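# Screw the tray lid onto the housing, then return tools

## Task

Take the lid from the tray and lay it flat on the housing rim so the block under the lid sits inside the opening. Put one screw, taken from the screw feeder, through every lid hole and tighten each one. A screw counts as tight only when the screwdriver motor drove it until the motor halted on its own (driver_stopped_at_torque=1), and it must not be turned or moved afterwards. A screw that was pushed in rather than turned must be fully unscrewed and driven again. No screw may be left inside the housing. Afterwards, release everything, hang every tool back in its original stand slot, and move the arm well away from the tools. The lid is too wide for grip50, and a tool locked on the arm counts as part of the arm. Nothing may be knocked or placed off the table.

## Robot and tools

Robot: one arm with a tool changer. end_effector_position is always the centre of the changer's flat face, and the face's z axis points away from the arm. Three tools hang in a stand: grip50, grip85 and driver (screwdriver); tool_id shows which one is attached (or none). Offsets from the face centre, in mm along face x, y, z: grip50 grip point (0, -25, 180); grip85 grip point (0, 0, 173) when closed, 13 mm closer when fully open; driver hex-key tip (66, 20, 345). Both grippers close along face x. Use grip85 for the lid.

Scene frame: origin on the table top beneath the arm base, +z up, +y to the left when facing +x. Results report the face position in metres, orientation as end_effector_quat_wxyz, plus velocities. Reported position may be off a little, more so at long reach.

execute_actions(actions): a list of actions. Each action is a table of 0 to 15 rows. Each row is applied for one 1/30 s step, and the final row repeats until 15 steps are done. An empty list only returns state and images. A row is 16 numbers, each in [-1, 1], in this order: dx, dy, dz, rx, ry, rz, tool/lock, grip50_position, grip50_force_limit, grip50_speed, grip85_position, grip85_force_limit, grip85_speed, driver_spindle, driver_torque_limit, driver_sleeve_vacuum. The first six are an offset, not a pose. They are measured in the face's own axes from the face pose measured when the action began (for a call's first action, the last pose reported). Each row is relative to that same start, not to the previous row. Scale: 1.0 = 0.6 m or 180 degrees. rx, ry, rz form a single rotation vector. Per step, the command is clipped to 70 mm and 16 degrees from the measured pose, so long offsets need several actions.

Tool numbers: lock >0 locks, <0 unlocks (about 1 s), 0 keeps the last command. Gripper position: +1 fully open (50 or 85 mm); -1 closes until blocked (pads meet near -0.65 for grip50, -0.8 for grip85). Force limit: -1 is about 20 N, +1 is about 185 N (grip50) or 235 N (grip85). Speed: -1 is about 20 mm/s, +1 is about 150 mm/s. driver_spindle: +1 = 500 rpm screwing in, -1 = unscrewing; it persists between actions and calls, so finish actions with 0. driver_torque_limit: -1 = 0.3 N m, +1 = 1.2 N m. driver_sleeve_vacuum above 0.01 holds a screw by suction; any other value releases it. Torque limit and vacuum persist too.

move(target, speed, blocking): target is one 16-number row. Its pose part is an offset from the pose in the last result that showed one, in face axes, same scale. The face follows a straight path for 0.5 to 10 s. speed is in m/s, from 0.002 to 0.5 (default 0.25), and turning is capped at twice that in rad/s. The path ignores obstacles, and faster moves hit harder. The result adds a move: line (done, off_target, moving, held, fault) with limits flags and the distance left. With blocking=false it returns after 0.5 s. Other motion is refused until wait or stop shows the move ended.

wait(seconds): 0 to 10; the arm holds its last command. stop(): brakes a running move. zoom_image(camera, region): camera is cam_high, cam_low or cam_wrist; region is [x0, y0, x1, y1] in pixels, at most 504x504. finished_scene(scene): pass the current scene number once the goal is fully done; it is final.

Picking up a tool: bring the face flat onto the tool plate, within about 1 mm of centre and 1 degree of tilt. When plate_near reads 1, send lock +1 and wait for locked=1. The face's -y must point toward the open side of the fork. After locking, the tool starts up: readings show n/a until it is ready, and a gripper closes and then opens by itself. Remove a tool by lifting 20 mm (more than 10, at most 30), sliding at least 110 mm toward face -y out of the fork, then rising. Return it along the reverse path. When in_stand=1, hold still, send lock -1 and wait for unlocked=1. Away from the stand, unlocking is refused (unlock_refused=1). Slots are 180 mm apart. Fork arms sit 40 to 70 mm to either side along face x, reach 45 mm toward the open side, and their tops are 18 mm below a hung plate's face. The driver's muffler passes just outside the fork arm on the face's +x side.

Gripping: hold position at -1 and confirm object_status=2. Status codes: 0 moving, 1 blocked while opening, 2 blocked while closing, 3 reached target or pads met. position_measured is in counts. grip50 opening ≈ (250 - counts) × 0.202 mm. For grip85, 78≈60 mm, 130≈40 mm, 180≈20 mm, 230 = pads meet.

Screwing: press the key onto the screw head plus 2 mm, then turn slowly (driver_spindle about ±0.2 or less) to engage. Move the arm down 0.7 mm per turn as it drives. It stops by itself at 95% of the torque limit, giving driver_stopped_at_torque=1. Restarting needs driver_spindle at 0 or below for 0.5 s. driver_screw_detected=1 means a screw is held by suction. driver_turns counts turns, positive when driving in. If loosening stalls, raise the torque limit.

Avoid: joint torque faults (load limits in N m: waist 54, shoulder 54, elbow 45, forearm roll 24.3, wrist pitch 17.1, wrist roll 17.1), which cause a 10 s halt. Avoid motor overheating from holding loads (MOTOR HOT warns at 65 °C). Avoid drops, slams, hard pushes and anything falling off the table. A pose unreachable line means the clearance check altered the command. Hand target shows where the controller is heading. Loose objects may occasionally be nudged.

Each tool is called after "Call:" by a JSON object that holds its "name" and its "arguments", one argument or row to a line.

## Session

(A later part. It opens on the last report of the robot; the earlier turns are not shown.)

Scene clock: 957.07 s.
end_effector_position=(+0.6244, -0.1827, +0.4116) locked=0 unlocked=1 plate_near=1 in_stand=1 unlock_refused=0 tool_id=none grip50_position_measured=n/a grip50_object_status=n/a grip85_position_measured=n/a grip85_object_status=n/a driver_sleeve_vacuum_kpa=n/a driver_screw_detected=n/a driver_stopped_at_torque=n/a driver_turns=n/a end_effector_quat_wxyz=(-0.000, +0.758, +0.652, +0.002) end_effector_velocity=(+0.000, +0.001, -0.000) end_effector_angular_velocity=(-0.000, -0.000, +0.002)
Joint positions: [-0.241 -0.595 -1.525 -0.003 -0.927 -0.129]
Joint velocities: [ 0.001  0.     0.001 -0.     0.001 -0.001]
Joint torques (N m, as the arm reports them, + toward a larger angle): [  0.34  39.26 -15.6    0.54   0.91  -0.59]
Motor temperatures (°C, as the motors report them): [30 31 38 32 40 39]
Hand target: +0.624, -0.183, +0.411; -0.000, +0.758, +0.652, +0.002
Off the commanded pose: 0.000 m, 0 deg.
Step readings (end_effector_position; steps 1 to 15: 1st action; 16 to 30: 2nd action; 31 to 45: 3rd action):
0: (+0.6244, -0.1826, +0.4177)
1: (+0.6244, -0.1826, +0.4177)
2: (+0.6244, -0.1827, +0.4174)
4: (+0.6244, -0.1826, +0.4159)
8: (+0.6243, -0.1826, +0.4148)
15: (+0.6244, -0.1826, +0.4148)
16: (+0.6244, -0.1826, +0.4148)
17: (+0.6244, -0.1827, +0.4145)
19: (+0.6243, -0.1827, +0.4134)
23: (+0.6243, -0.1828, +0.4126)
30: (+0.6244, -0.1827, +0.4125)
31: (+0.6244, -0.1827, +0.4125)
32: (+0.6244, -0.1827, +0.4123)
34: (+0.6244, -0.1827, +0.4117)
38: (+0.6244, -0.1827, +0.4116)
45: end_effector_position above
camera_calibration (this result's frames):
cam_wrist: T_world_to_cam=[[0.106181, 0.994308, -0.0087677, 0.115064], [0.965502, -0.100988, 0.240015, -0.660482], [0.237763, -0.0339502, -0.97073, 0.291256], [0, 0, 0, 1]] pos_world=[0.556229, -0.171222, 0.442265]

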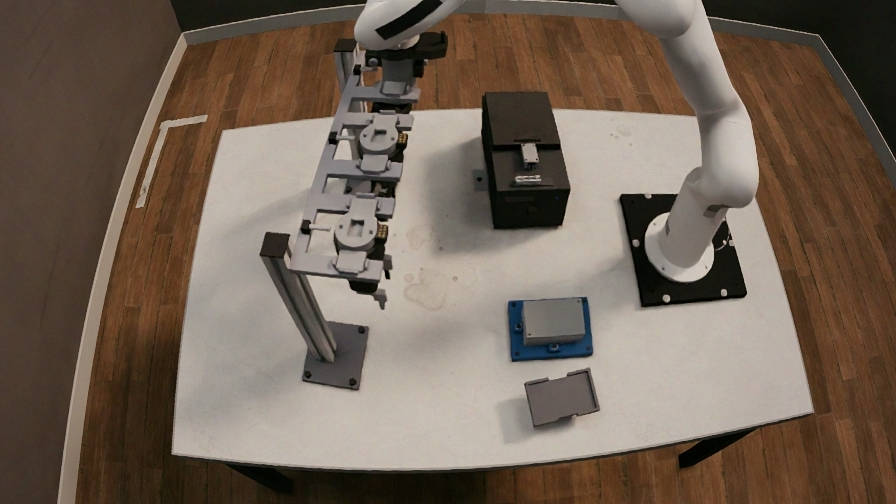

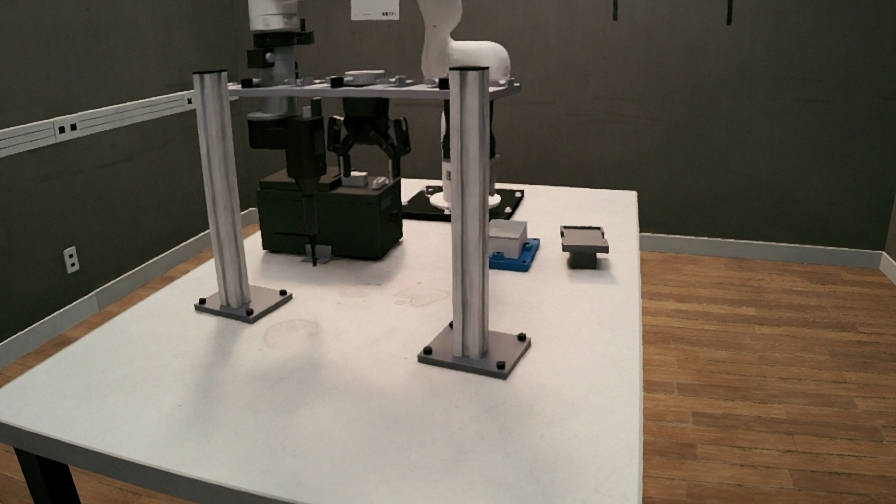

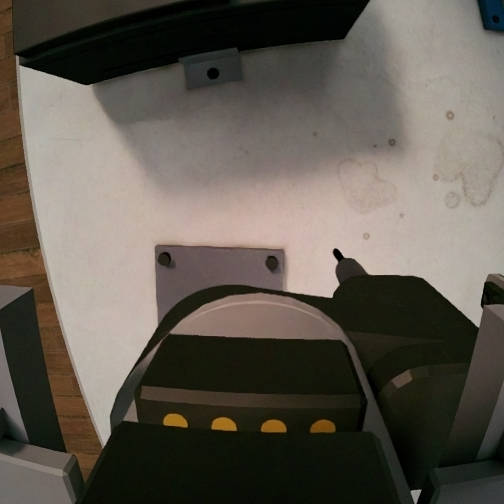

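Call:
{"name": "execute_actions", "arguments": {
  "actions": [
    [[0,0,-0.001,0,0,0,1,0,0,0,0,0,0,0,-1,0]],
    [[0,0,0,0,0,0,1,0,0,0,0,0,0,0,-1,0]],
    [[0,0,0,0,0,0,1,0,0,0,0,0,0,0,-1,0]]
  ]
}}

Scene clock: 963.90 s.
end_effector_position=(+0.6246, -0.1828, +0.4121) locked=1 unlocked=0 plate_near=1 in_stand=1 unlock_refused=0 tool_id=driver grip50_position_measured=n/a grip50_object_status=n/a grip85_position_measured=n/a grip85_object_status=n/a driver_sleeve_vacuum_kpa=n/a driver_screw_detected=n/a driver_stopped_at_torque=n/a driver_turns=n/a end_effector_quat_wxyz=(+0.000, +0.758, +0.652, +0.002) end_effector_velocity=(-0.000, -0.001, -0.000) end_effector_angular_velocity=(-0.000, +0.000, -0.000)
Joint positions: [-0.241 -0.595 -1.526 -0.003 -0.927 -0.129]
Joint velocities: [-0.001 -0.     0.    -0.001 -0.    -0.   ]
Joint torques (N m, as the arm reports them, + toward a larger angle): [  0.32  55.46 -22.11   1.39   1.21  -0.88]
Motor temperatures (°C, as the motors report them): [30 31 38 32 40 39]
Hand target: +0.625, -0.183, +0.412; +0.000, +0.758, +0.652, +0.002
Off the commanded pose: 0.000 m, 0 deg.
Step readings (end_effector_position; steps 1 to 15: 1st action; 16 to 30: 2nd action; 31 to 45: 3rd action):
0: (+0.6244, -0.1827, +0.4113)
1: (+0.6244, -0.1827, +0.4113)
2: (+0.6244, -0.1827, +0.4114)
4: (+0.6244, -0.1827, +0.4115)
8: (+0.6244, -0.1827, +0.4115)
15: (+0.6244, -0.1827, +0.4116)
16: (+0.6244, -0.1827, +0.4116)
17: (+0.6244, -0.1827, +0.4116)
19: (+0.6244, -0.1827, +0.4116)
23: (+0.6244, -0.1827, +0.4116)
30: (+0.6246, -0.1828, +0.4121)
31: (+0.6246, -0.1828, +0.4121)
32: (+0.6246, -0.1828, +0.4121)
34: (+0.6246, -0.1828, +0.4121)
38: (+0.6246, -0.1828, +0.4121)
45: end_effector_position above
camera_calibration (this result's frames):
cam_wrist: T_world_to_cam=[[0.106321, 0.994293, -0.00873578, 0.115009], [0.965303, -0.101106, 0.240767, -0.660978], [0.238509, -0.0340313, -0.970544, 0.291157], [0, 0, 0, 1]] pos_world=[0.556372, -0.171273, 0.442726]

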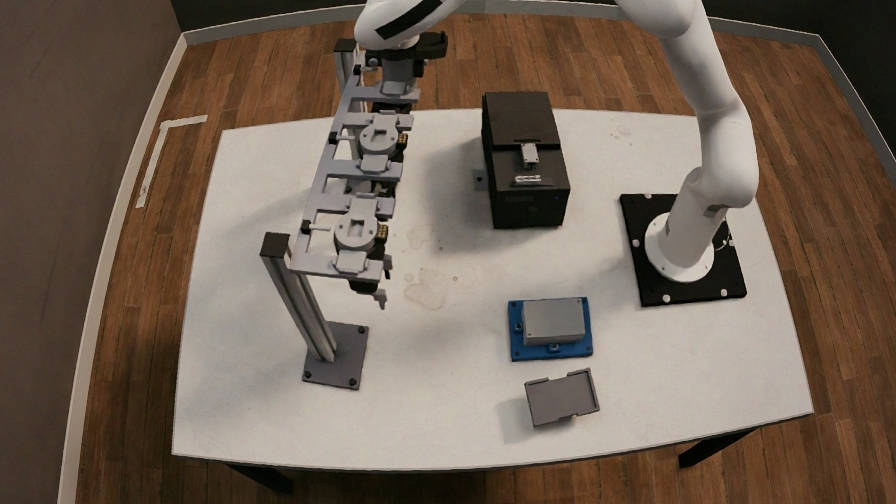

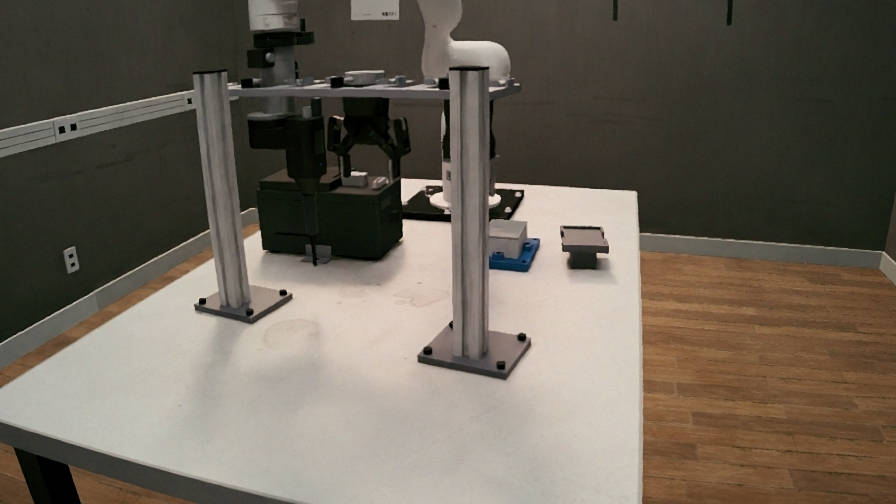

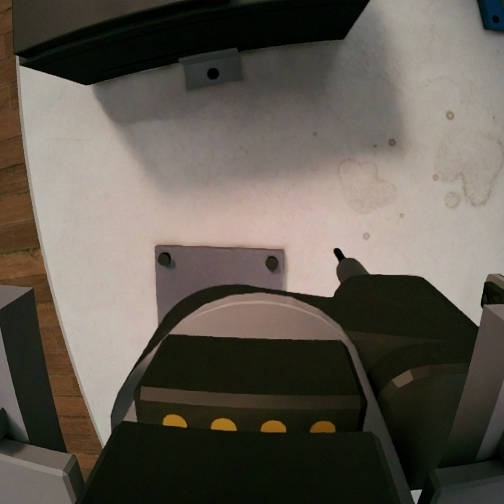

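Call:
{"name": "execute_actions", "arguments": {
  "actions": [
    [[0,0,-0.033,0,0,0,0,0,0,0,0,0,0,0,-1,0]],
    [[0,-0.07,0,0,0,0,0,0,0,0,0,0,0,0,-1,0]],
    [[0,-0.08,0,0,0,0,0,0,0,0,0,0,0,0,-1,0]],
    [[0,-0.07,0,0,0,0,0,0,0,0,0,0,0,0,-1,0]]
  ]
}}

Scene clock: 986.87 s.
end_effector_position=(+0.4951, -0.1632, +0.4314) locked=1 unlocked=0 plate_near=1 in_stand=0 unlock_refused=0 tool_id=driver grip50_position_measured=n/a grip50_object_status=n/a grip85_position_measured=n/a grip85_object_status=n/a driver_sleeve_vacuum_kpa=0 driver_screw_detected=0 driver_stopped_at_torque=0 driver_turns=0.00 end_effector_quat_wxyz=(+0.001, +0.758, +0.652, +0.003) end_effector_velocity=(-0.003, +0.001, -0.002) end_effector_angular_velocity=(+0.003, +0.010, +0.002)
Joint positions: [-0.273 -0.261 -1.112 -0.003 -0.844 -0.162]
Joint velocities: [ 0.     0.002  0.007 -0.    -0.005 -0.001]
Joint torques (N m, as the arm reports them, + toward a larger angle): [ -1.47  48.86 -25.36   0.83   0.27  -0.25]
Motor temperatures (°C, as the motors report them): [30 31 38 32 40 39]
Hand target: +0.495, -0.163, +0.431; +0.001, +0.758, +0.652, +0.003
Off the commanded pose: 0.000 m, 0 deg.
Step readings (end_effector_position; steps 1 to 15: 1st action; 16 to 30: 2nd action; 31 to 45: 3rd action; 46 to 60: 4th action):
0: (+0.6246, -0.1828, +0.4121)
1: (+0.6246, -0.1828, +0.4121)
2: (+0.6245, -0.1827, +0.4131)
4: (+0.6237, -0.1824, +0.4207)
8: (+0.6249, -0.1828, +0.4315)
15: (+0.6244, -0.1827, +0.4314)
16: (+0.6245, -0.1828, +0.4315)
17: (+0.6238, -0.1827, +0.4315)
19: (+0.6127, -0.1811, +0.4310)
23: (+0.5857, -0.1768, +0.4301)
30: (+0.5833, -0.1765, +0.4314)
31: (+0.5832, -0.1765, +0.4313)
32: (+0.5823, -0.1764, +0.4312)
34: (+0.5698, -0.1746, +0.4308)
38: (+0.5393, -0.1697, +0.4297)
45: (+0.5363, -0.1694, +0.4314)
46: (+0.5362, -0.1694, +0.4314)
47: (+0.5352, -0.1692, +0.4312)
49: (+0.5224, -0.1674, +0.4309)
53: (+0.4971, -0.1633, +0.4299)
60: end_effector_position above
camera_calibration (this result's frames):
cam_wrist: T_world_to_cam=[[0.106529, 0.994267, -0.00920959, 0.109542], [0.9648, -0.101123, 0.242766, -0.539308], [0.240443, -0.0347471, -0.970041, 0.340112], [0, 0, 0, 1]] pos_world=[0.426878, -0.151633, 0.461857]

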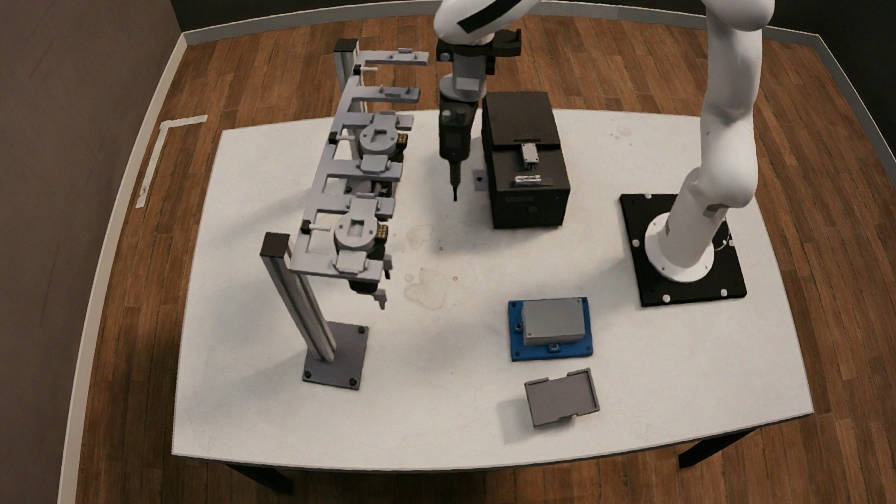

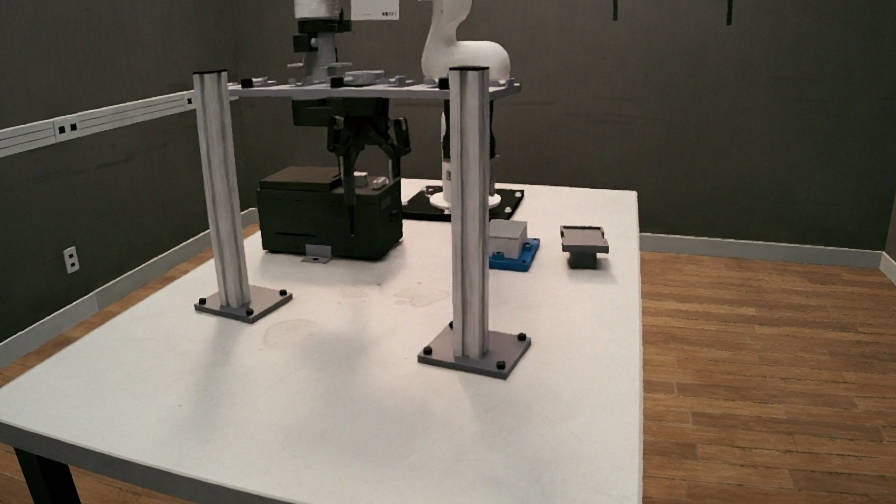

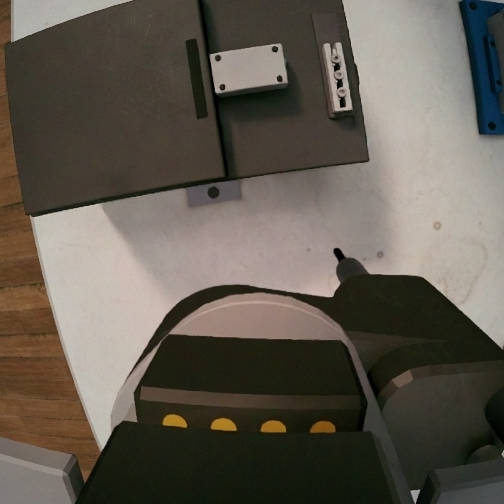

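Call:
{"name": "zoom_image", "arguments": {
  "camera": "cam_wrist",
  "region": [290, 10, 400, 130]
}}

Call:
{"name": "zoom_image", "arguments": {
  "camera": "cam_low",
  "region": [240, 140, 440, 280]
}}

Region (290, 10, 400, 130) of cam_wrist's 504x504 image, scaled by 4.200, with more detail than that image has; it fills the left 462 columns of this view, and the rest is white.

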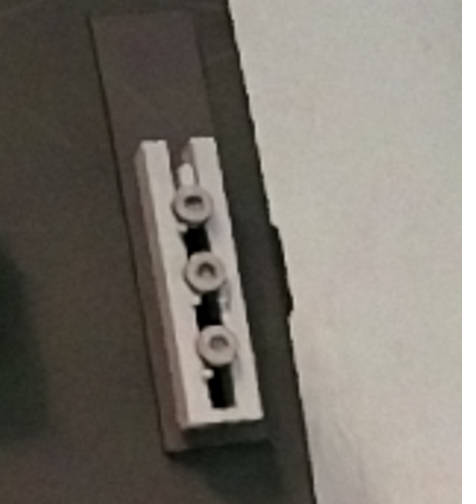

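Region (240, 140, 440, 280) of cam_low's 896x504 image, scaled by 2.520, with more detail than that image has; it fills the top 353 rows of this view, and the rest is white.

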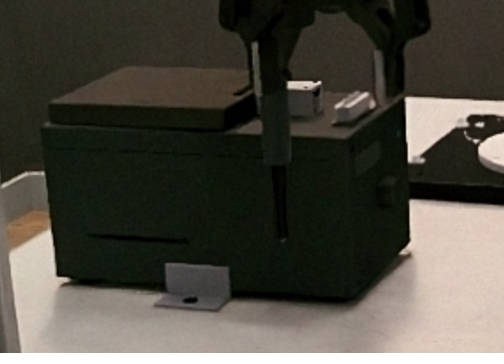

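Call:
{"name": "move", "arguments": {
  "target": [0,0,-0.19,0,0,-0.048,0,0,0,0,0,0,0,0,-1,0],
  "speed": 0.25
}}

Scene clock: 1055.17 s.
end_effector_position=(+0.4945, -0.1632, +0.5446) locked=1 unlocked=0 plate_near=1 in_stand=0 unlock_refused=0 tool_id=driver grip50_position_measured=n/a grip50_object_status=n/a grip85_position_measured=n/a grip85_object_status=n/a driver_sleeve_vacuum_kpa=0 driver_screw_detected=0 driver_stopped_at_torque=0 driver_turns=0.00 end_effector_quat_wxyz=(+0.001, +0.707, +0.708, +0.003) end_effector_velocity=(+0.001, -0.000, +0.004) end_effector_angular_velocity=(-0.000, -0.005, +0.002)
Joint positions: [-0.272 -0.186 -1.281 -0.002 -1.09  -0.313]
Joint velocities: [-0.     0.001 -0.007  0.001 -0.003 -0.003]
Joint torques (N m, as the arm reports them, + toward a larger angle): [ -1.52  46.78 -26.32   0.96   0.13  -0.26]
Motor temperatures (°C, as the motors report them): [30 31 39 32 39 39]
Hand target: +0.495, -0.163, +0.545; +0.001, +0.707, +0.708, +0.003
Off the commanded pose: 0.001 m, 0 deg.
move: done
camera_calibration (this result's frames):
cam_wrist: T_world_to_cam=[[-0.0442061, 0.998977, -0.00947599, 0.186178], [0.969215, 0.045185, 0.242033, -0.544116], [0.242214, 0.00151507, -0.970222, 0.455252], [0, 0, 0, 1]] pos_world=[0.425327, -0.162092, 0.575154]

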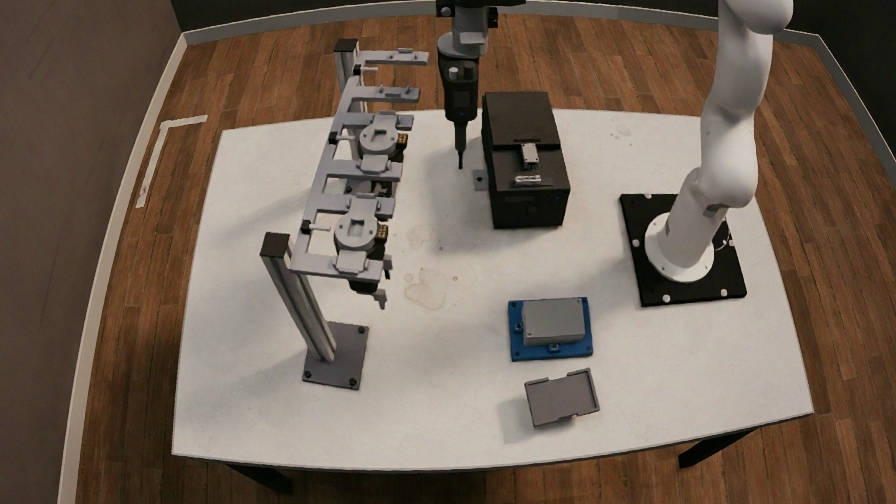

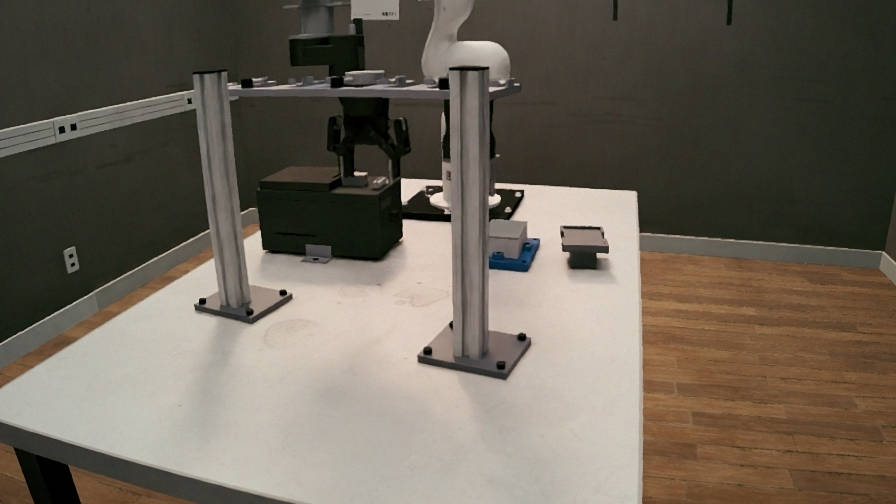

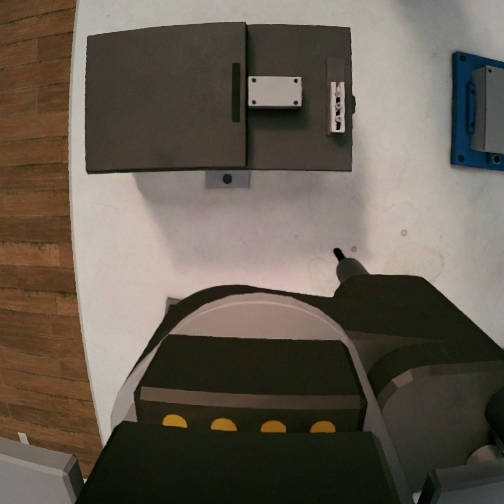

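Call:
{"name": "move", "arguments": {
  "target": [0.004,-0.214,0.01,0,0,0,0,0,0,0,0,0,0,0,-1,0],
  "speed": 0.25
}}

Call:
{"name": "zoom_image", "arguments": {
  "camera": "cam_wrist",
  "region": [270, 170, 410, 310]
}}

Scene clock: 1062.43 s.
end_effector_position=(+0.3665, -0.1608, +0.5382) locked=1 unlocked=0 plate_near=1 in_stand=0 unlock_refused=0 tool_id=driver grip50_position_measured=n/a grip50_object_status=n/a grip85_position_measured=n/a grip85_object_status=n/a driver_sleeve_vacuum_kpa=0 driver_screw_detected=0 driver_stopped_at_torque=0 driver_turns=0.00 end_effector_quat_wxyz=(+0.001, +0.707, +0.708, +0.003) end_effector_velocity=(-0.002, +0.001, -0.000) end_effector_angular_velocity=(+0.001, +0.002, +0.001)
Joint positions: [-0.366  0.122 -0.95  -0.002 -1.067 -0.406]
Joint velocities: [-0.001  0.003  0.003  0.    -0.003 -0.001]
Joint torques (N m, as the arm reports them, + toward a larger angle): [ -1.44  27.53 -26.07   1.01   0.03  -0.31]
Motor temperatures (°C, as the motors report them): [30 31 40 32 39 39]
Hand target: +0.366, -0.161, +0.538; +0.001, +0.707, +0.708, +0.003
Off the commanded pose: 0.000 m, 0 deg.
move: done
camera_calibration (this result's frames):
cam_wrist: T_world_to_cam=[[-0.0441801, 0.998975, -0.00985721, 0.17825], [0.969074, 0.0452514, 0.242587, -0.418808], [0.242784, 0.00116515, -0.97008, 0.479658], [0, 0, 0, 1]] pos_world=[0.297278, -0.159674, 0.568661]

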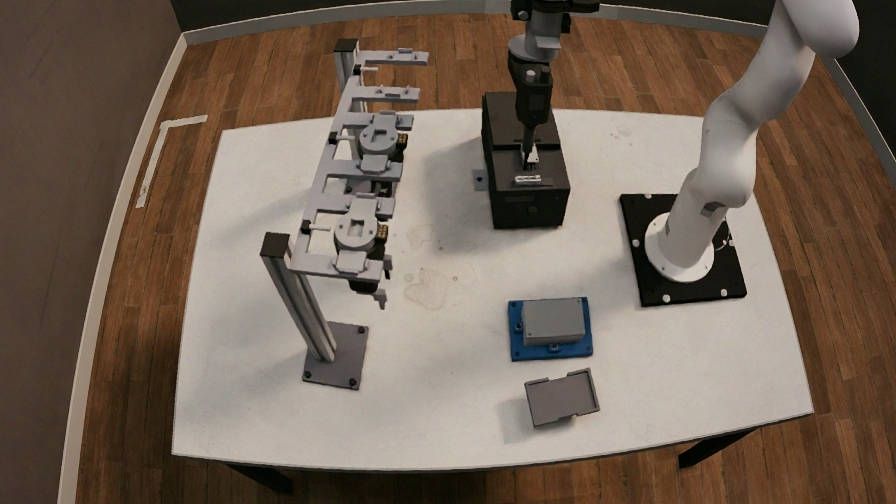

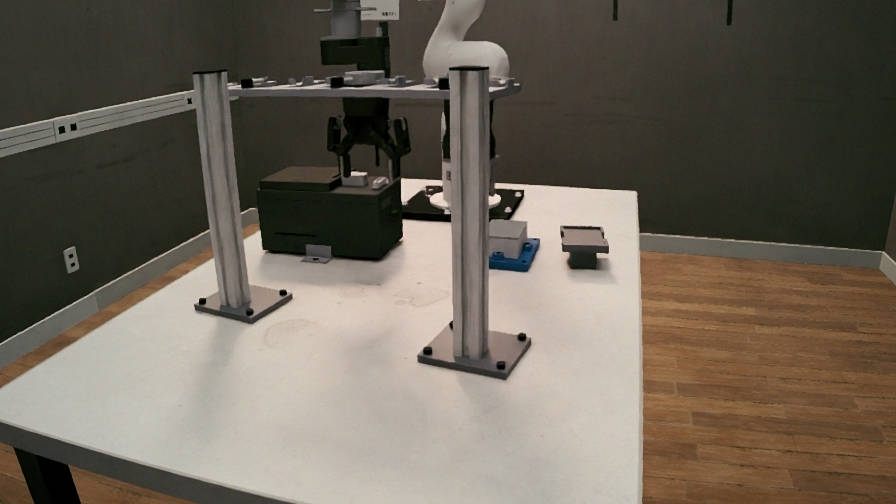

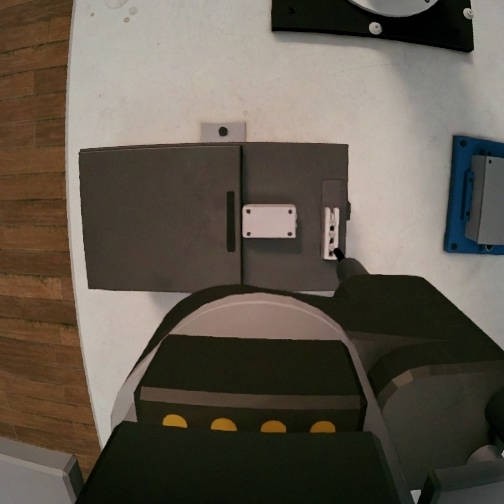

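Region (270, 170, 410, 310) of cam_wrist's 504x504 image, scaled by 3.600, with more detail than that image has.

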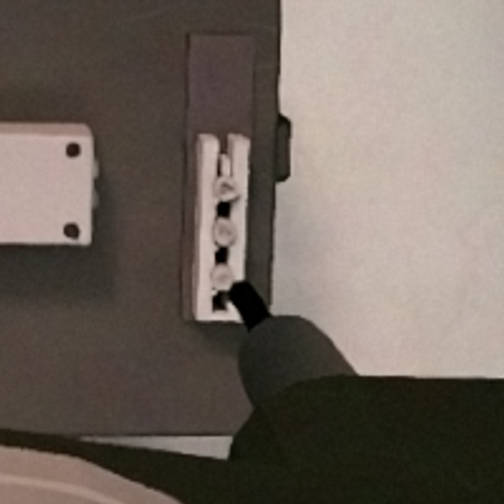

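Call:
{"name": "execute_actions", "arguments": {
  "actions": [
    [[-0.0025,0.004,0.017,0,0,0,0,0,0,0,0,0,0,0,-1,0]]
  ]
}}

Call:
{"name": "zoom_image", "arguments": {
  "camera": "cam_wrist",
  "region": [290, 200, 390, 300]
}}

Call:
{"name": "zoom_image", "arguments": {
  "camera": "cam_low",
  "region": [340, 130, 420, 200]
}}

Scene clock: 1103.83 s.
end_effector_position=(+0.3689, -0.1623, +0.5281) locked=1 unlocked=0 plate_near=1 in_stand=0 unlock_refused=0 tool_id=driver grip50_position_measured=n/a grip50_object_status=n/a grip85_position_measured=n/a grip85_object_status=n/a driver_sleeve_vacuum_kpa=0 driver_screw_detected=0 driver_stopped_at_torque=0 driver_turns=0.00 end_effector_quat_wxyz=(+0.001, +0.707, +0.708, +0.003) end_effector_velocity=(-0.000, +0.000, -0.001) end_effector_angular_velocity=(+0.000, +0.002, +0.000)
Joint positions: [-0.367  0.11  -0.939 -0.002 -1.043 -0.407]
Joint velocities: [ 0.     0.     0.003 -0.001  0.001  0.001]
Joint torques (N m, as the arm reports them, + toward a larger angle): [ -2.45  27.04 -26.24   0.72  -0.06  -0.17]
Motor temperatures (°C, as the motors report them): [30 31 40 32 39 39]
Hand target: +0.369, -0.162, +0.528; +0.001, +0.707, +0.708, +0.003
Off the commanded pose: 0.000 m, 0 deg.
Step readings (end_effector_position):
0: (+0.3662, -0.1608, +0.5382)
1: (+0.3662, -0.1608, +0.5382)
2: (+0.3665, -0.1609, +0.5373)
4: (+0.3679, -0.1617, +0.5322)
8: (+0.3687, -0.1622, +0.5280)
15: end_effector_position above
camera_calibration (this result's frames):
cam_wrist: T_world_to_cam=[[-0.0441449, 0.998976, -0.00993075, 0.179772], [0.969047, 0.0452349, 0.242697, -0.418707], [0.242897, 0.00109044, -0.970051, 0.4692], [0, 0, 0, 1]] pos_world=[0.299715, -0.16116, 0.558552]

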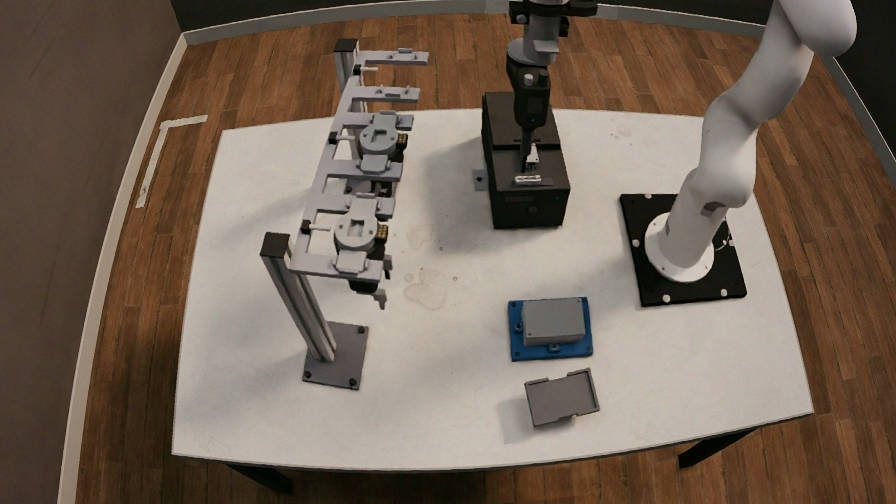

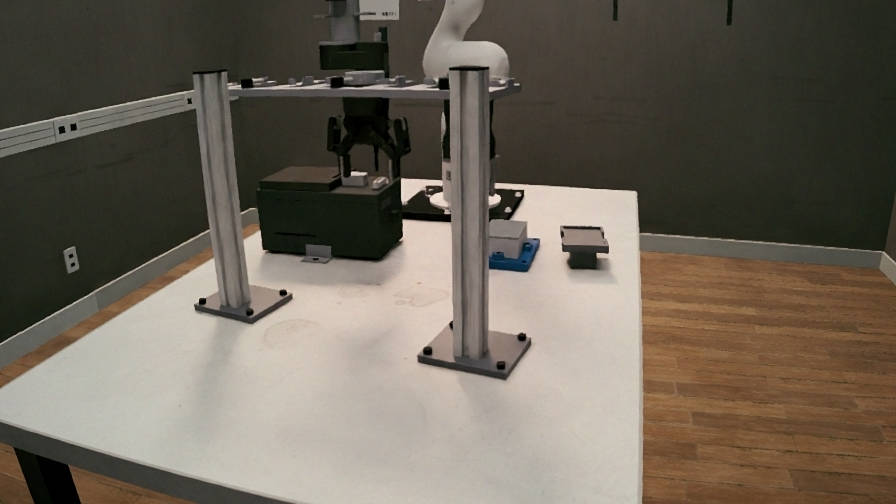

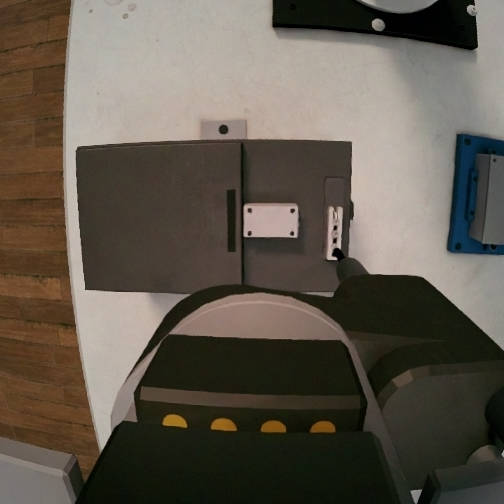

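Region (290, 200, 390, 300) of cam_wrist's 504x504 image, scaled by 5.040, with more detail than that image has.

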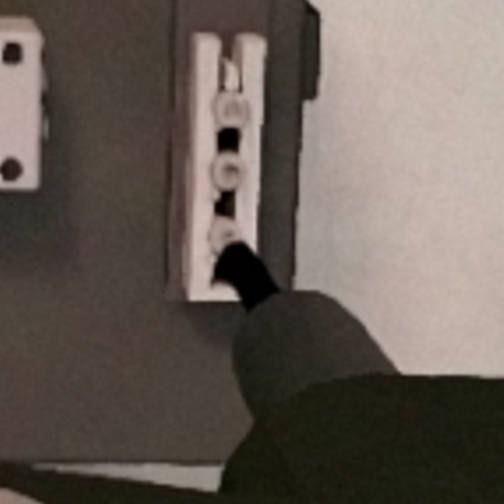

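Region (340, 130, 420, 200) of cam_low's 896x504 image, scaled by 6.300, with more detail than that image has; it fills the top 441 rows of this view, and the rest is white.

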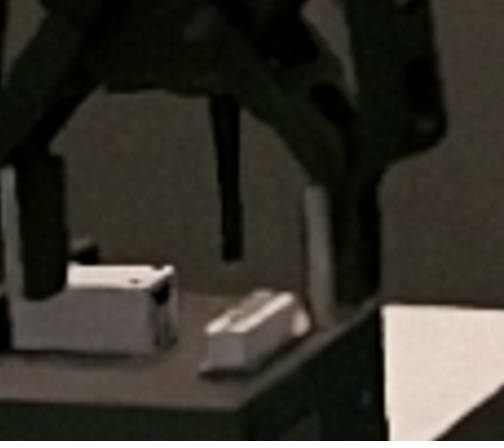

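Call:
{"name": "execute_actions", "arguments": {
  "actions": [
    [[0,0,0.011,0,0,0,0,0,0,0,0,0,0,0,-1,0]]
  ]
}}

Call:
{"name": "zoom_image", "arguments": {
  "camera": "cam_wrist",
  "region": [305, 210, 375, 280]
}}

Call:
{"name": "zoom_image", "arguments": {
  "camera": "cam_low",
  "region": [355, 150, 405, 200]
}}

Call:
{"name": "zoom_image", "arguments": {
  "camera": "cam_high",
  "region": [500, 140, 560, 200]
}}

Scene clock: 1122.50 s.
end_effector_position=(+0.3690, -0.1623, +0.5215) locked=1 unlocked=0 plate_near=1 in_stand=0 unlock_refused=0 tool_id=driver grip50_position_measured=n/a grip50_object_status=n/a grip85_position_measured=n/a grip85_object_status=n/a driver_sleeve_vacuum_kpa=0 driver_screw_detected=0 driver_stopped_at_torque=0 driver_turns=0.00 end_effector_quat_wxyz=(+0.001, +0.707, +0.708, +0.003) end_effector_velocity=(-0.000, +0.000, -0.000) end_effector_angular_velocity=(+0.000, +0.000, +0.000)
Joint positions: [-0.367  0.107 -0.927 -0.002 -1.028 -0.407]
Joint velocities: [ 0.  0.  0.  0. -0. -0.]
Joint torques (N m, as the arm reports them, + toward a larger angle): [ -1.03  27.49 -26.22   1.33   0.06  -0.21]
Motor temperatures (°C, as the motors report them): [30 31 40 32 39 39]
Hand target: +0.369, -0.162, +0.521; +0.001, +0.707, +0.708, +0.003
Off the commanded pose: 0.000 m, 0 deg.
Step readings (end_effector_position):
0: (+0.3689, -0.1623, +0.5280)
1: (+0.3689, -0.1623, +0.5280)
2: (+0.3690, -0.1623, +0.5273)
4: (+0.3690, -0.1623, +0.5240)
8: (+0.3688, -0.1623, +0.5215)
15: end_effector_position above
camera_calibration (this result's frames):
cam_wrist: T_world_to_cam=[[-0.0441189, 0.998976, -0.00998762, 0.179728], [0.969025, 0.0452235, 0.242788, -0.417198], [0.242991, 0.00103328, -0.970028, 0.462788], [0, 0, 0, 1]] pos_world=[0.299751, -0.161155, 0.552003]

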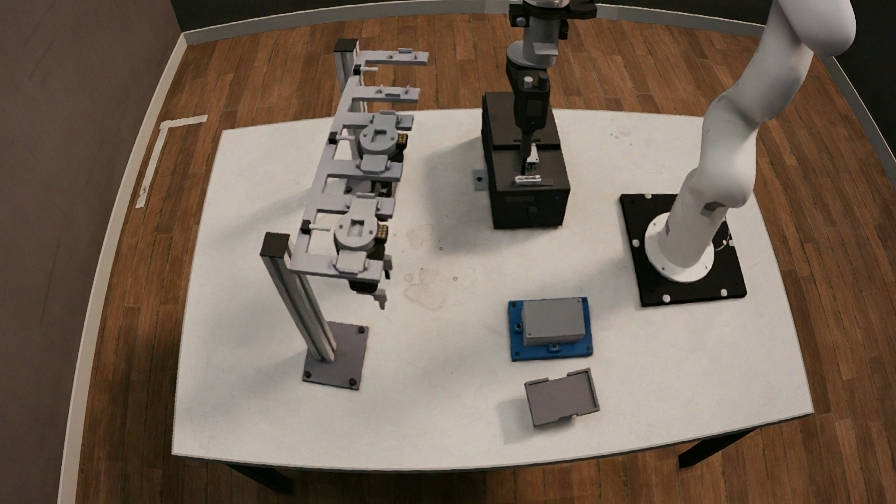

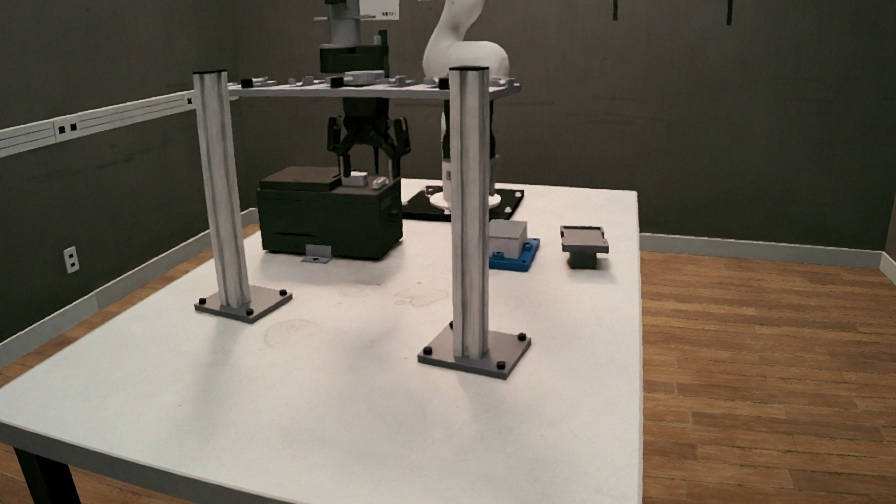

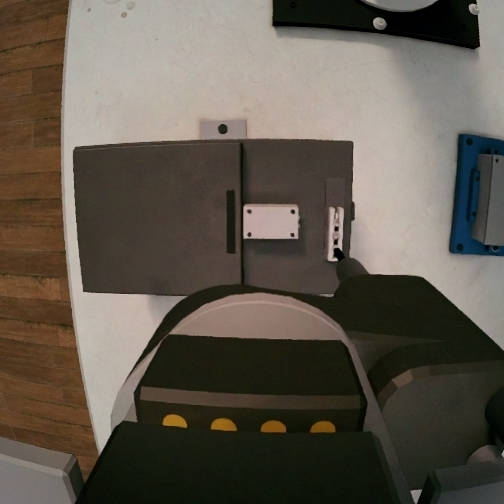

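Region (305, 210, 375, 280) of cam_wrist's 504x504 image, scaled by 7.200, with more detail than that image has.

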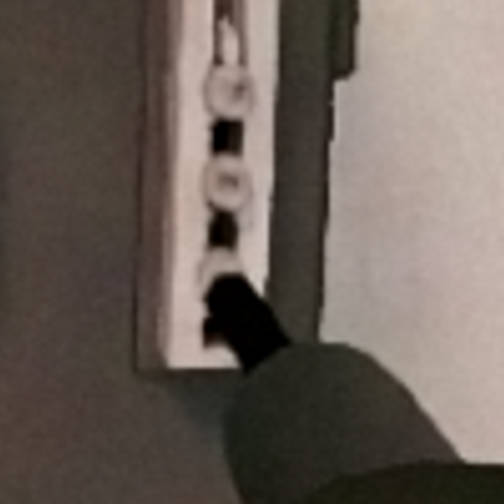

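Region (355, 150, 405, 200) of cam_low's 896x504 image, scaled by 10.080, with more detail than that image has.

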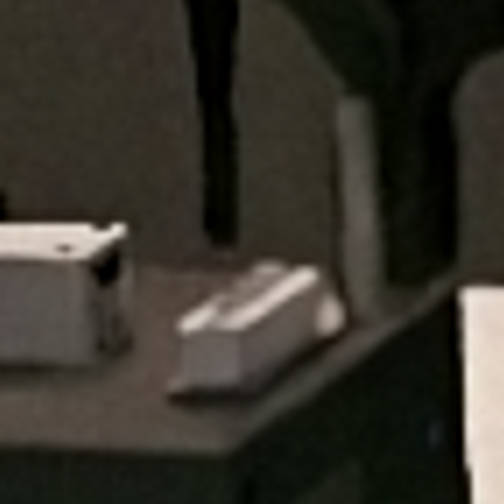

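Region (500, 140, 560, 200) of cam_high's 896x504 image, scaled by 8.400, with more detail than that image has.

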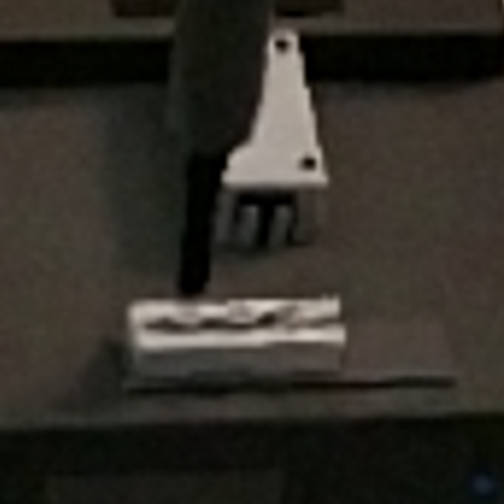

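Call:
{"name": "execute_actions", "arguments": {
  "actions": [
    [[0,0,0.013,0,0,0,0,0,0,0,0,0,0,0,-1,1]]
  ]
}}

Call:
{"name": "zoom_image", "arguments": {
  "camera": "cam_wrist",
  "region": [305, 210, 375, 280]
}}

Call:
{"name": "zoom_image", "arguments": {
  "camera": "cam_low",
  "region": [355, 150, 405, 200]
}}

Call:
{"name": "zoom_image", "arguments": {
  "camera": "cam_high",
  "region": [500, 140, 560, 200]
}}

Scene clock: 1141.43 s.
end_effector_position=(+0.3690, -0.1623, +0.5138) locked=1 unlocked=0 plate_near=1 in_stand=0 unlock_refused=0 tool_id=driver grip50_position_measured=n/a grip50_object_status=n/a grip85_position_measured=n/a grip85_object_status=n/a driver_sleeve_vacuum_kpa=28 driver_screw_detected=0 driver_stopped_at_torque=0 driver_turns=0.00 end_effector_quat_wxyz=(+0.001, +0.707, +0.708, +0.003) end_effector_velocity=(+0.000, -0.001, +0.000) end_effector_angular_velocity=(-0.002, -0.003, -0.001)
Joint positions: [-0.367  0.102 -0.913 -0.002 -1.01  -0.407]
Joint velocities: [-0.001  0.    -0.001 -0.     0.003 -0.   ]
Joint torques (N m, as the arm reports them, + toward a larger angle): [ -3.01  27.43 -26.51   0.63   0.27  -0.28]
Motor temperatures (°C, as the motors report them): [30 31 40 32 39 39]
Hand target: +0.369, -0.162, +0.514; +0.001, +0.707, +0.708, +0.003
Off the commanded pose: 0.000 m, 0 deg.
Step readings (end_effector_position):
0: (+0.3689, -0.1623, +0.5215)
1: (+0.3689, -0.1623, +0.5215)
2: (+0.3690, -0.1623, +0.5207)
4: (+0.3691, -0.1623, +0.5168)
8: (+0.3689, -0.1623, +0.5138)
15: end_effector_position above
camera_calibration (this result's frames):
cam_wrist: T_world_to_cam=[[-0.0440966, 0.998978, -0.00992331, 0.179581], [0.969036, 0.0451862, 0.24275, -0.415333], [0.24295, 0.00108839, -0.970038, 0.455299], [0, 0, 0, 1]] pos_world=[0.299777, -0.161125, 0.544262]

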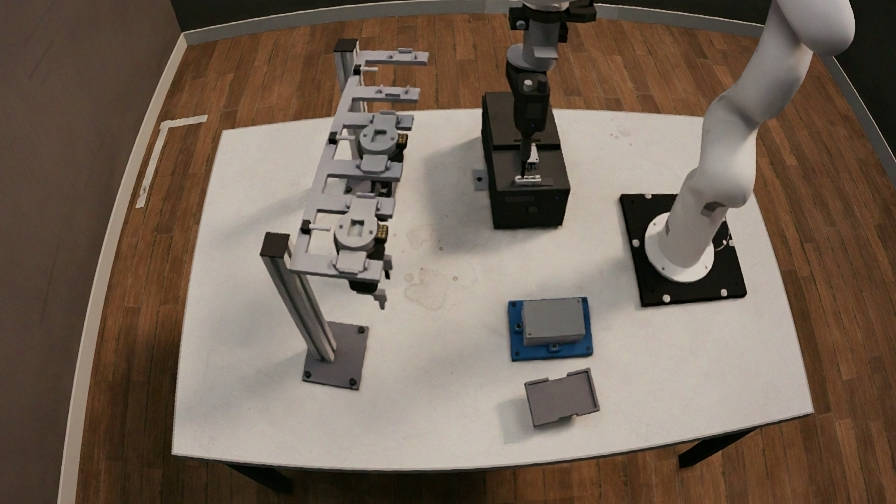

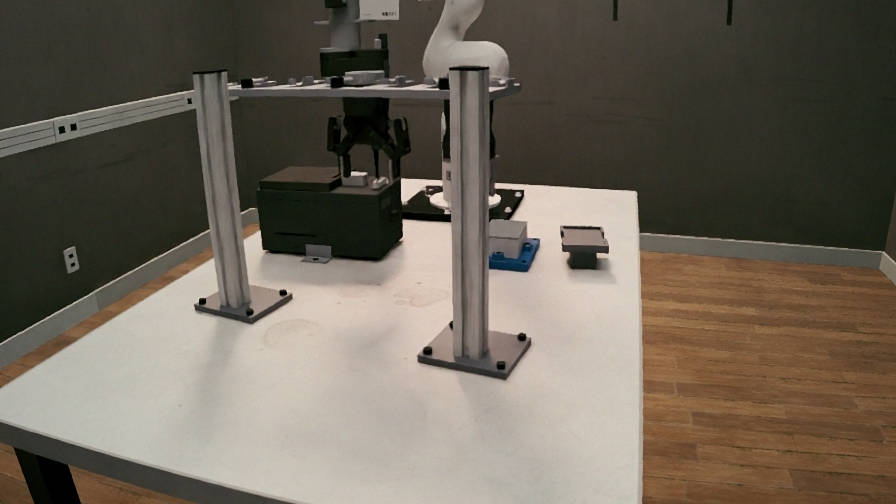

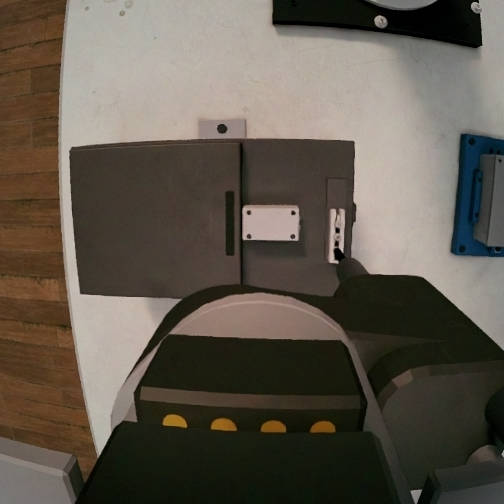

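Region (305, 210, 375, 280) of cam_wrist's 504x504 image, scaled by 7.200, with more detail than that image has.

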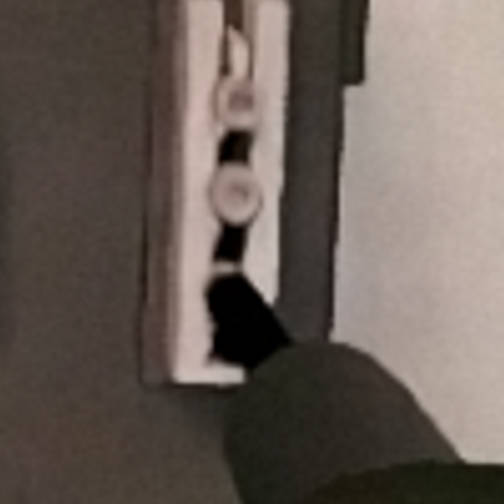

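Region (355, 150, 405, 200) of cam_low's 896x504 image, scaled by 10.080, with more detail than that image has.

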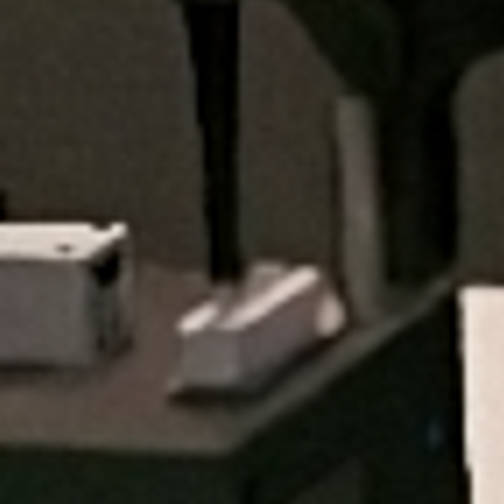

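Region (500, 140, 560, 200) of cam_high's 896x504 image, scaled by 8.400, with more detail than that image has.

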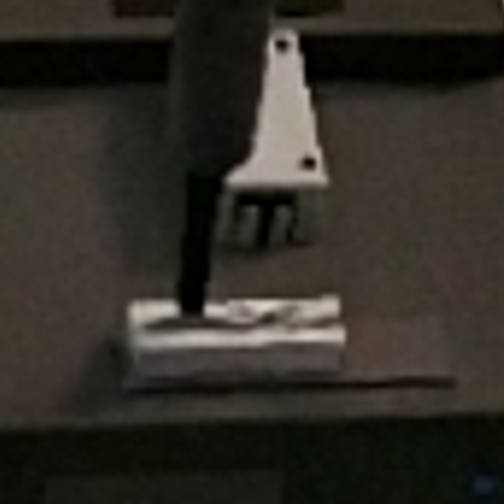

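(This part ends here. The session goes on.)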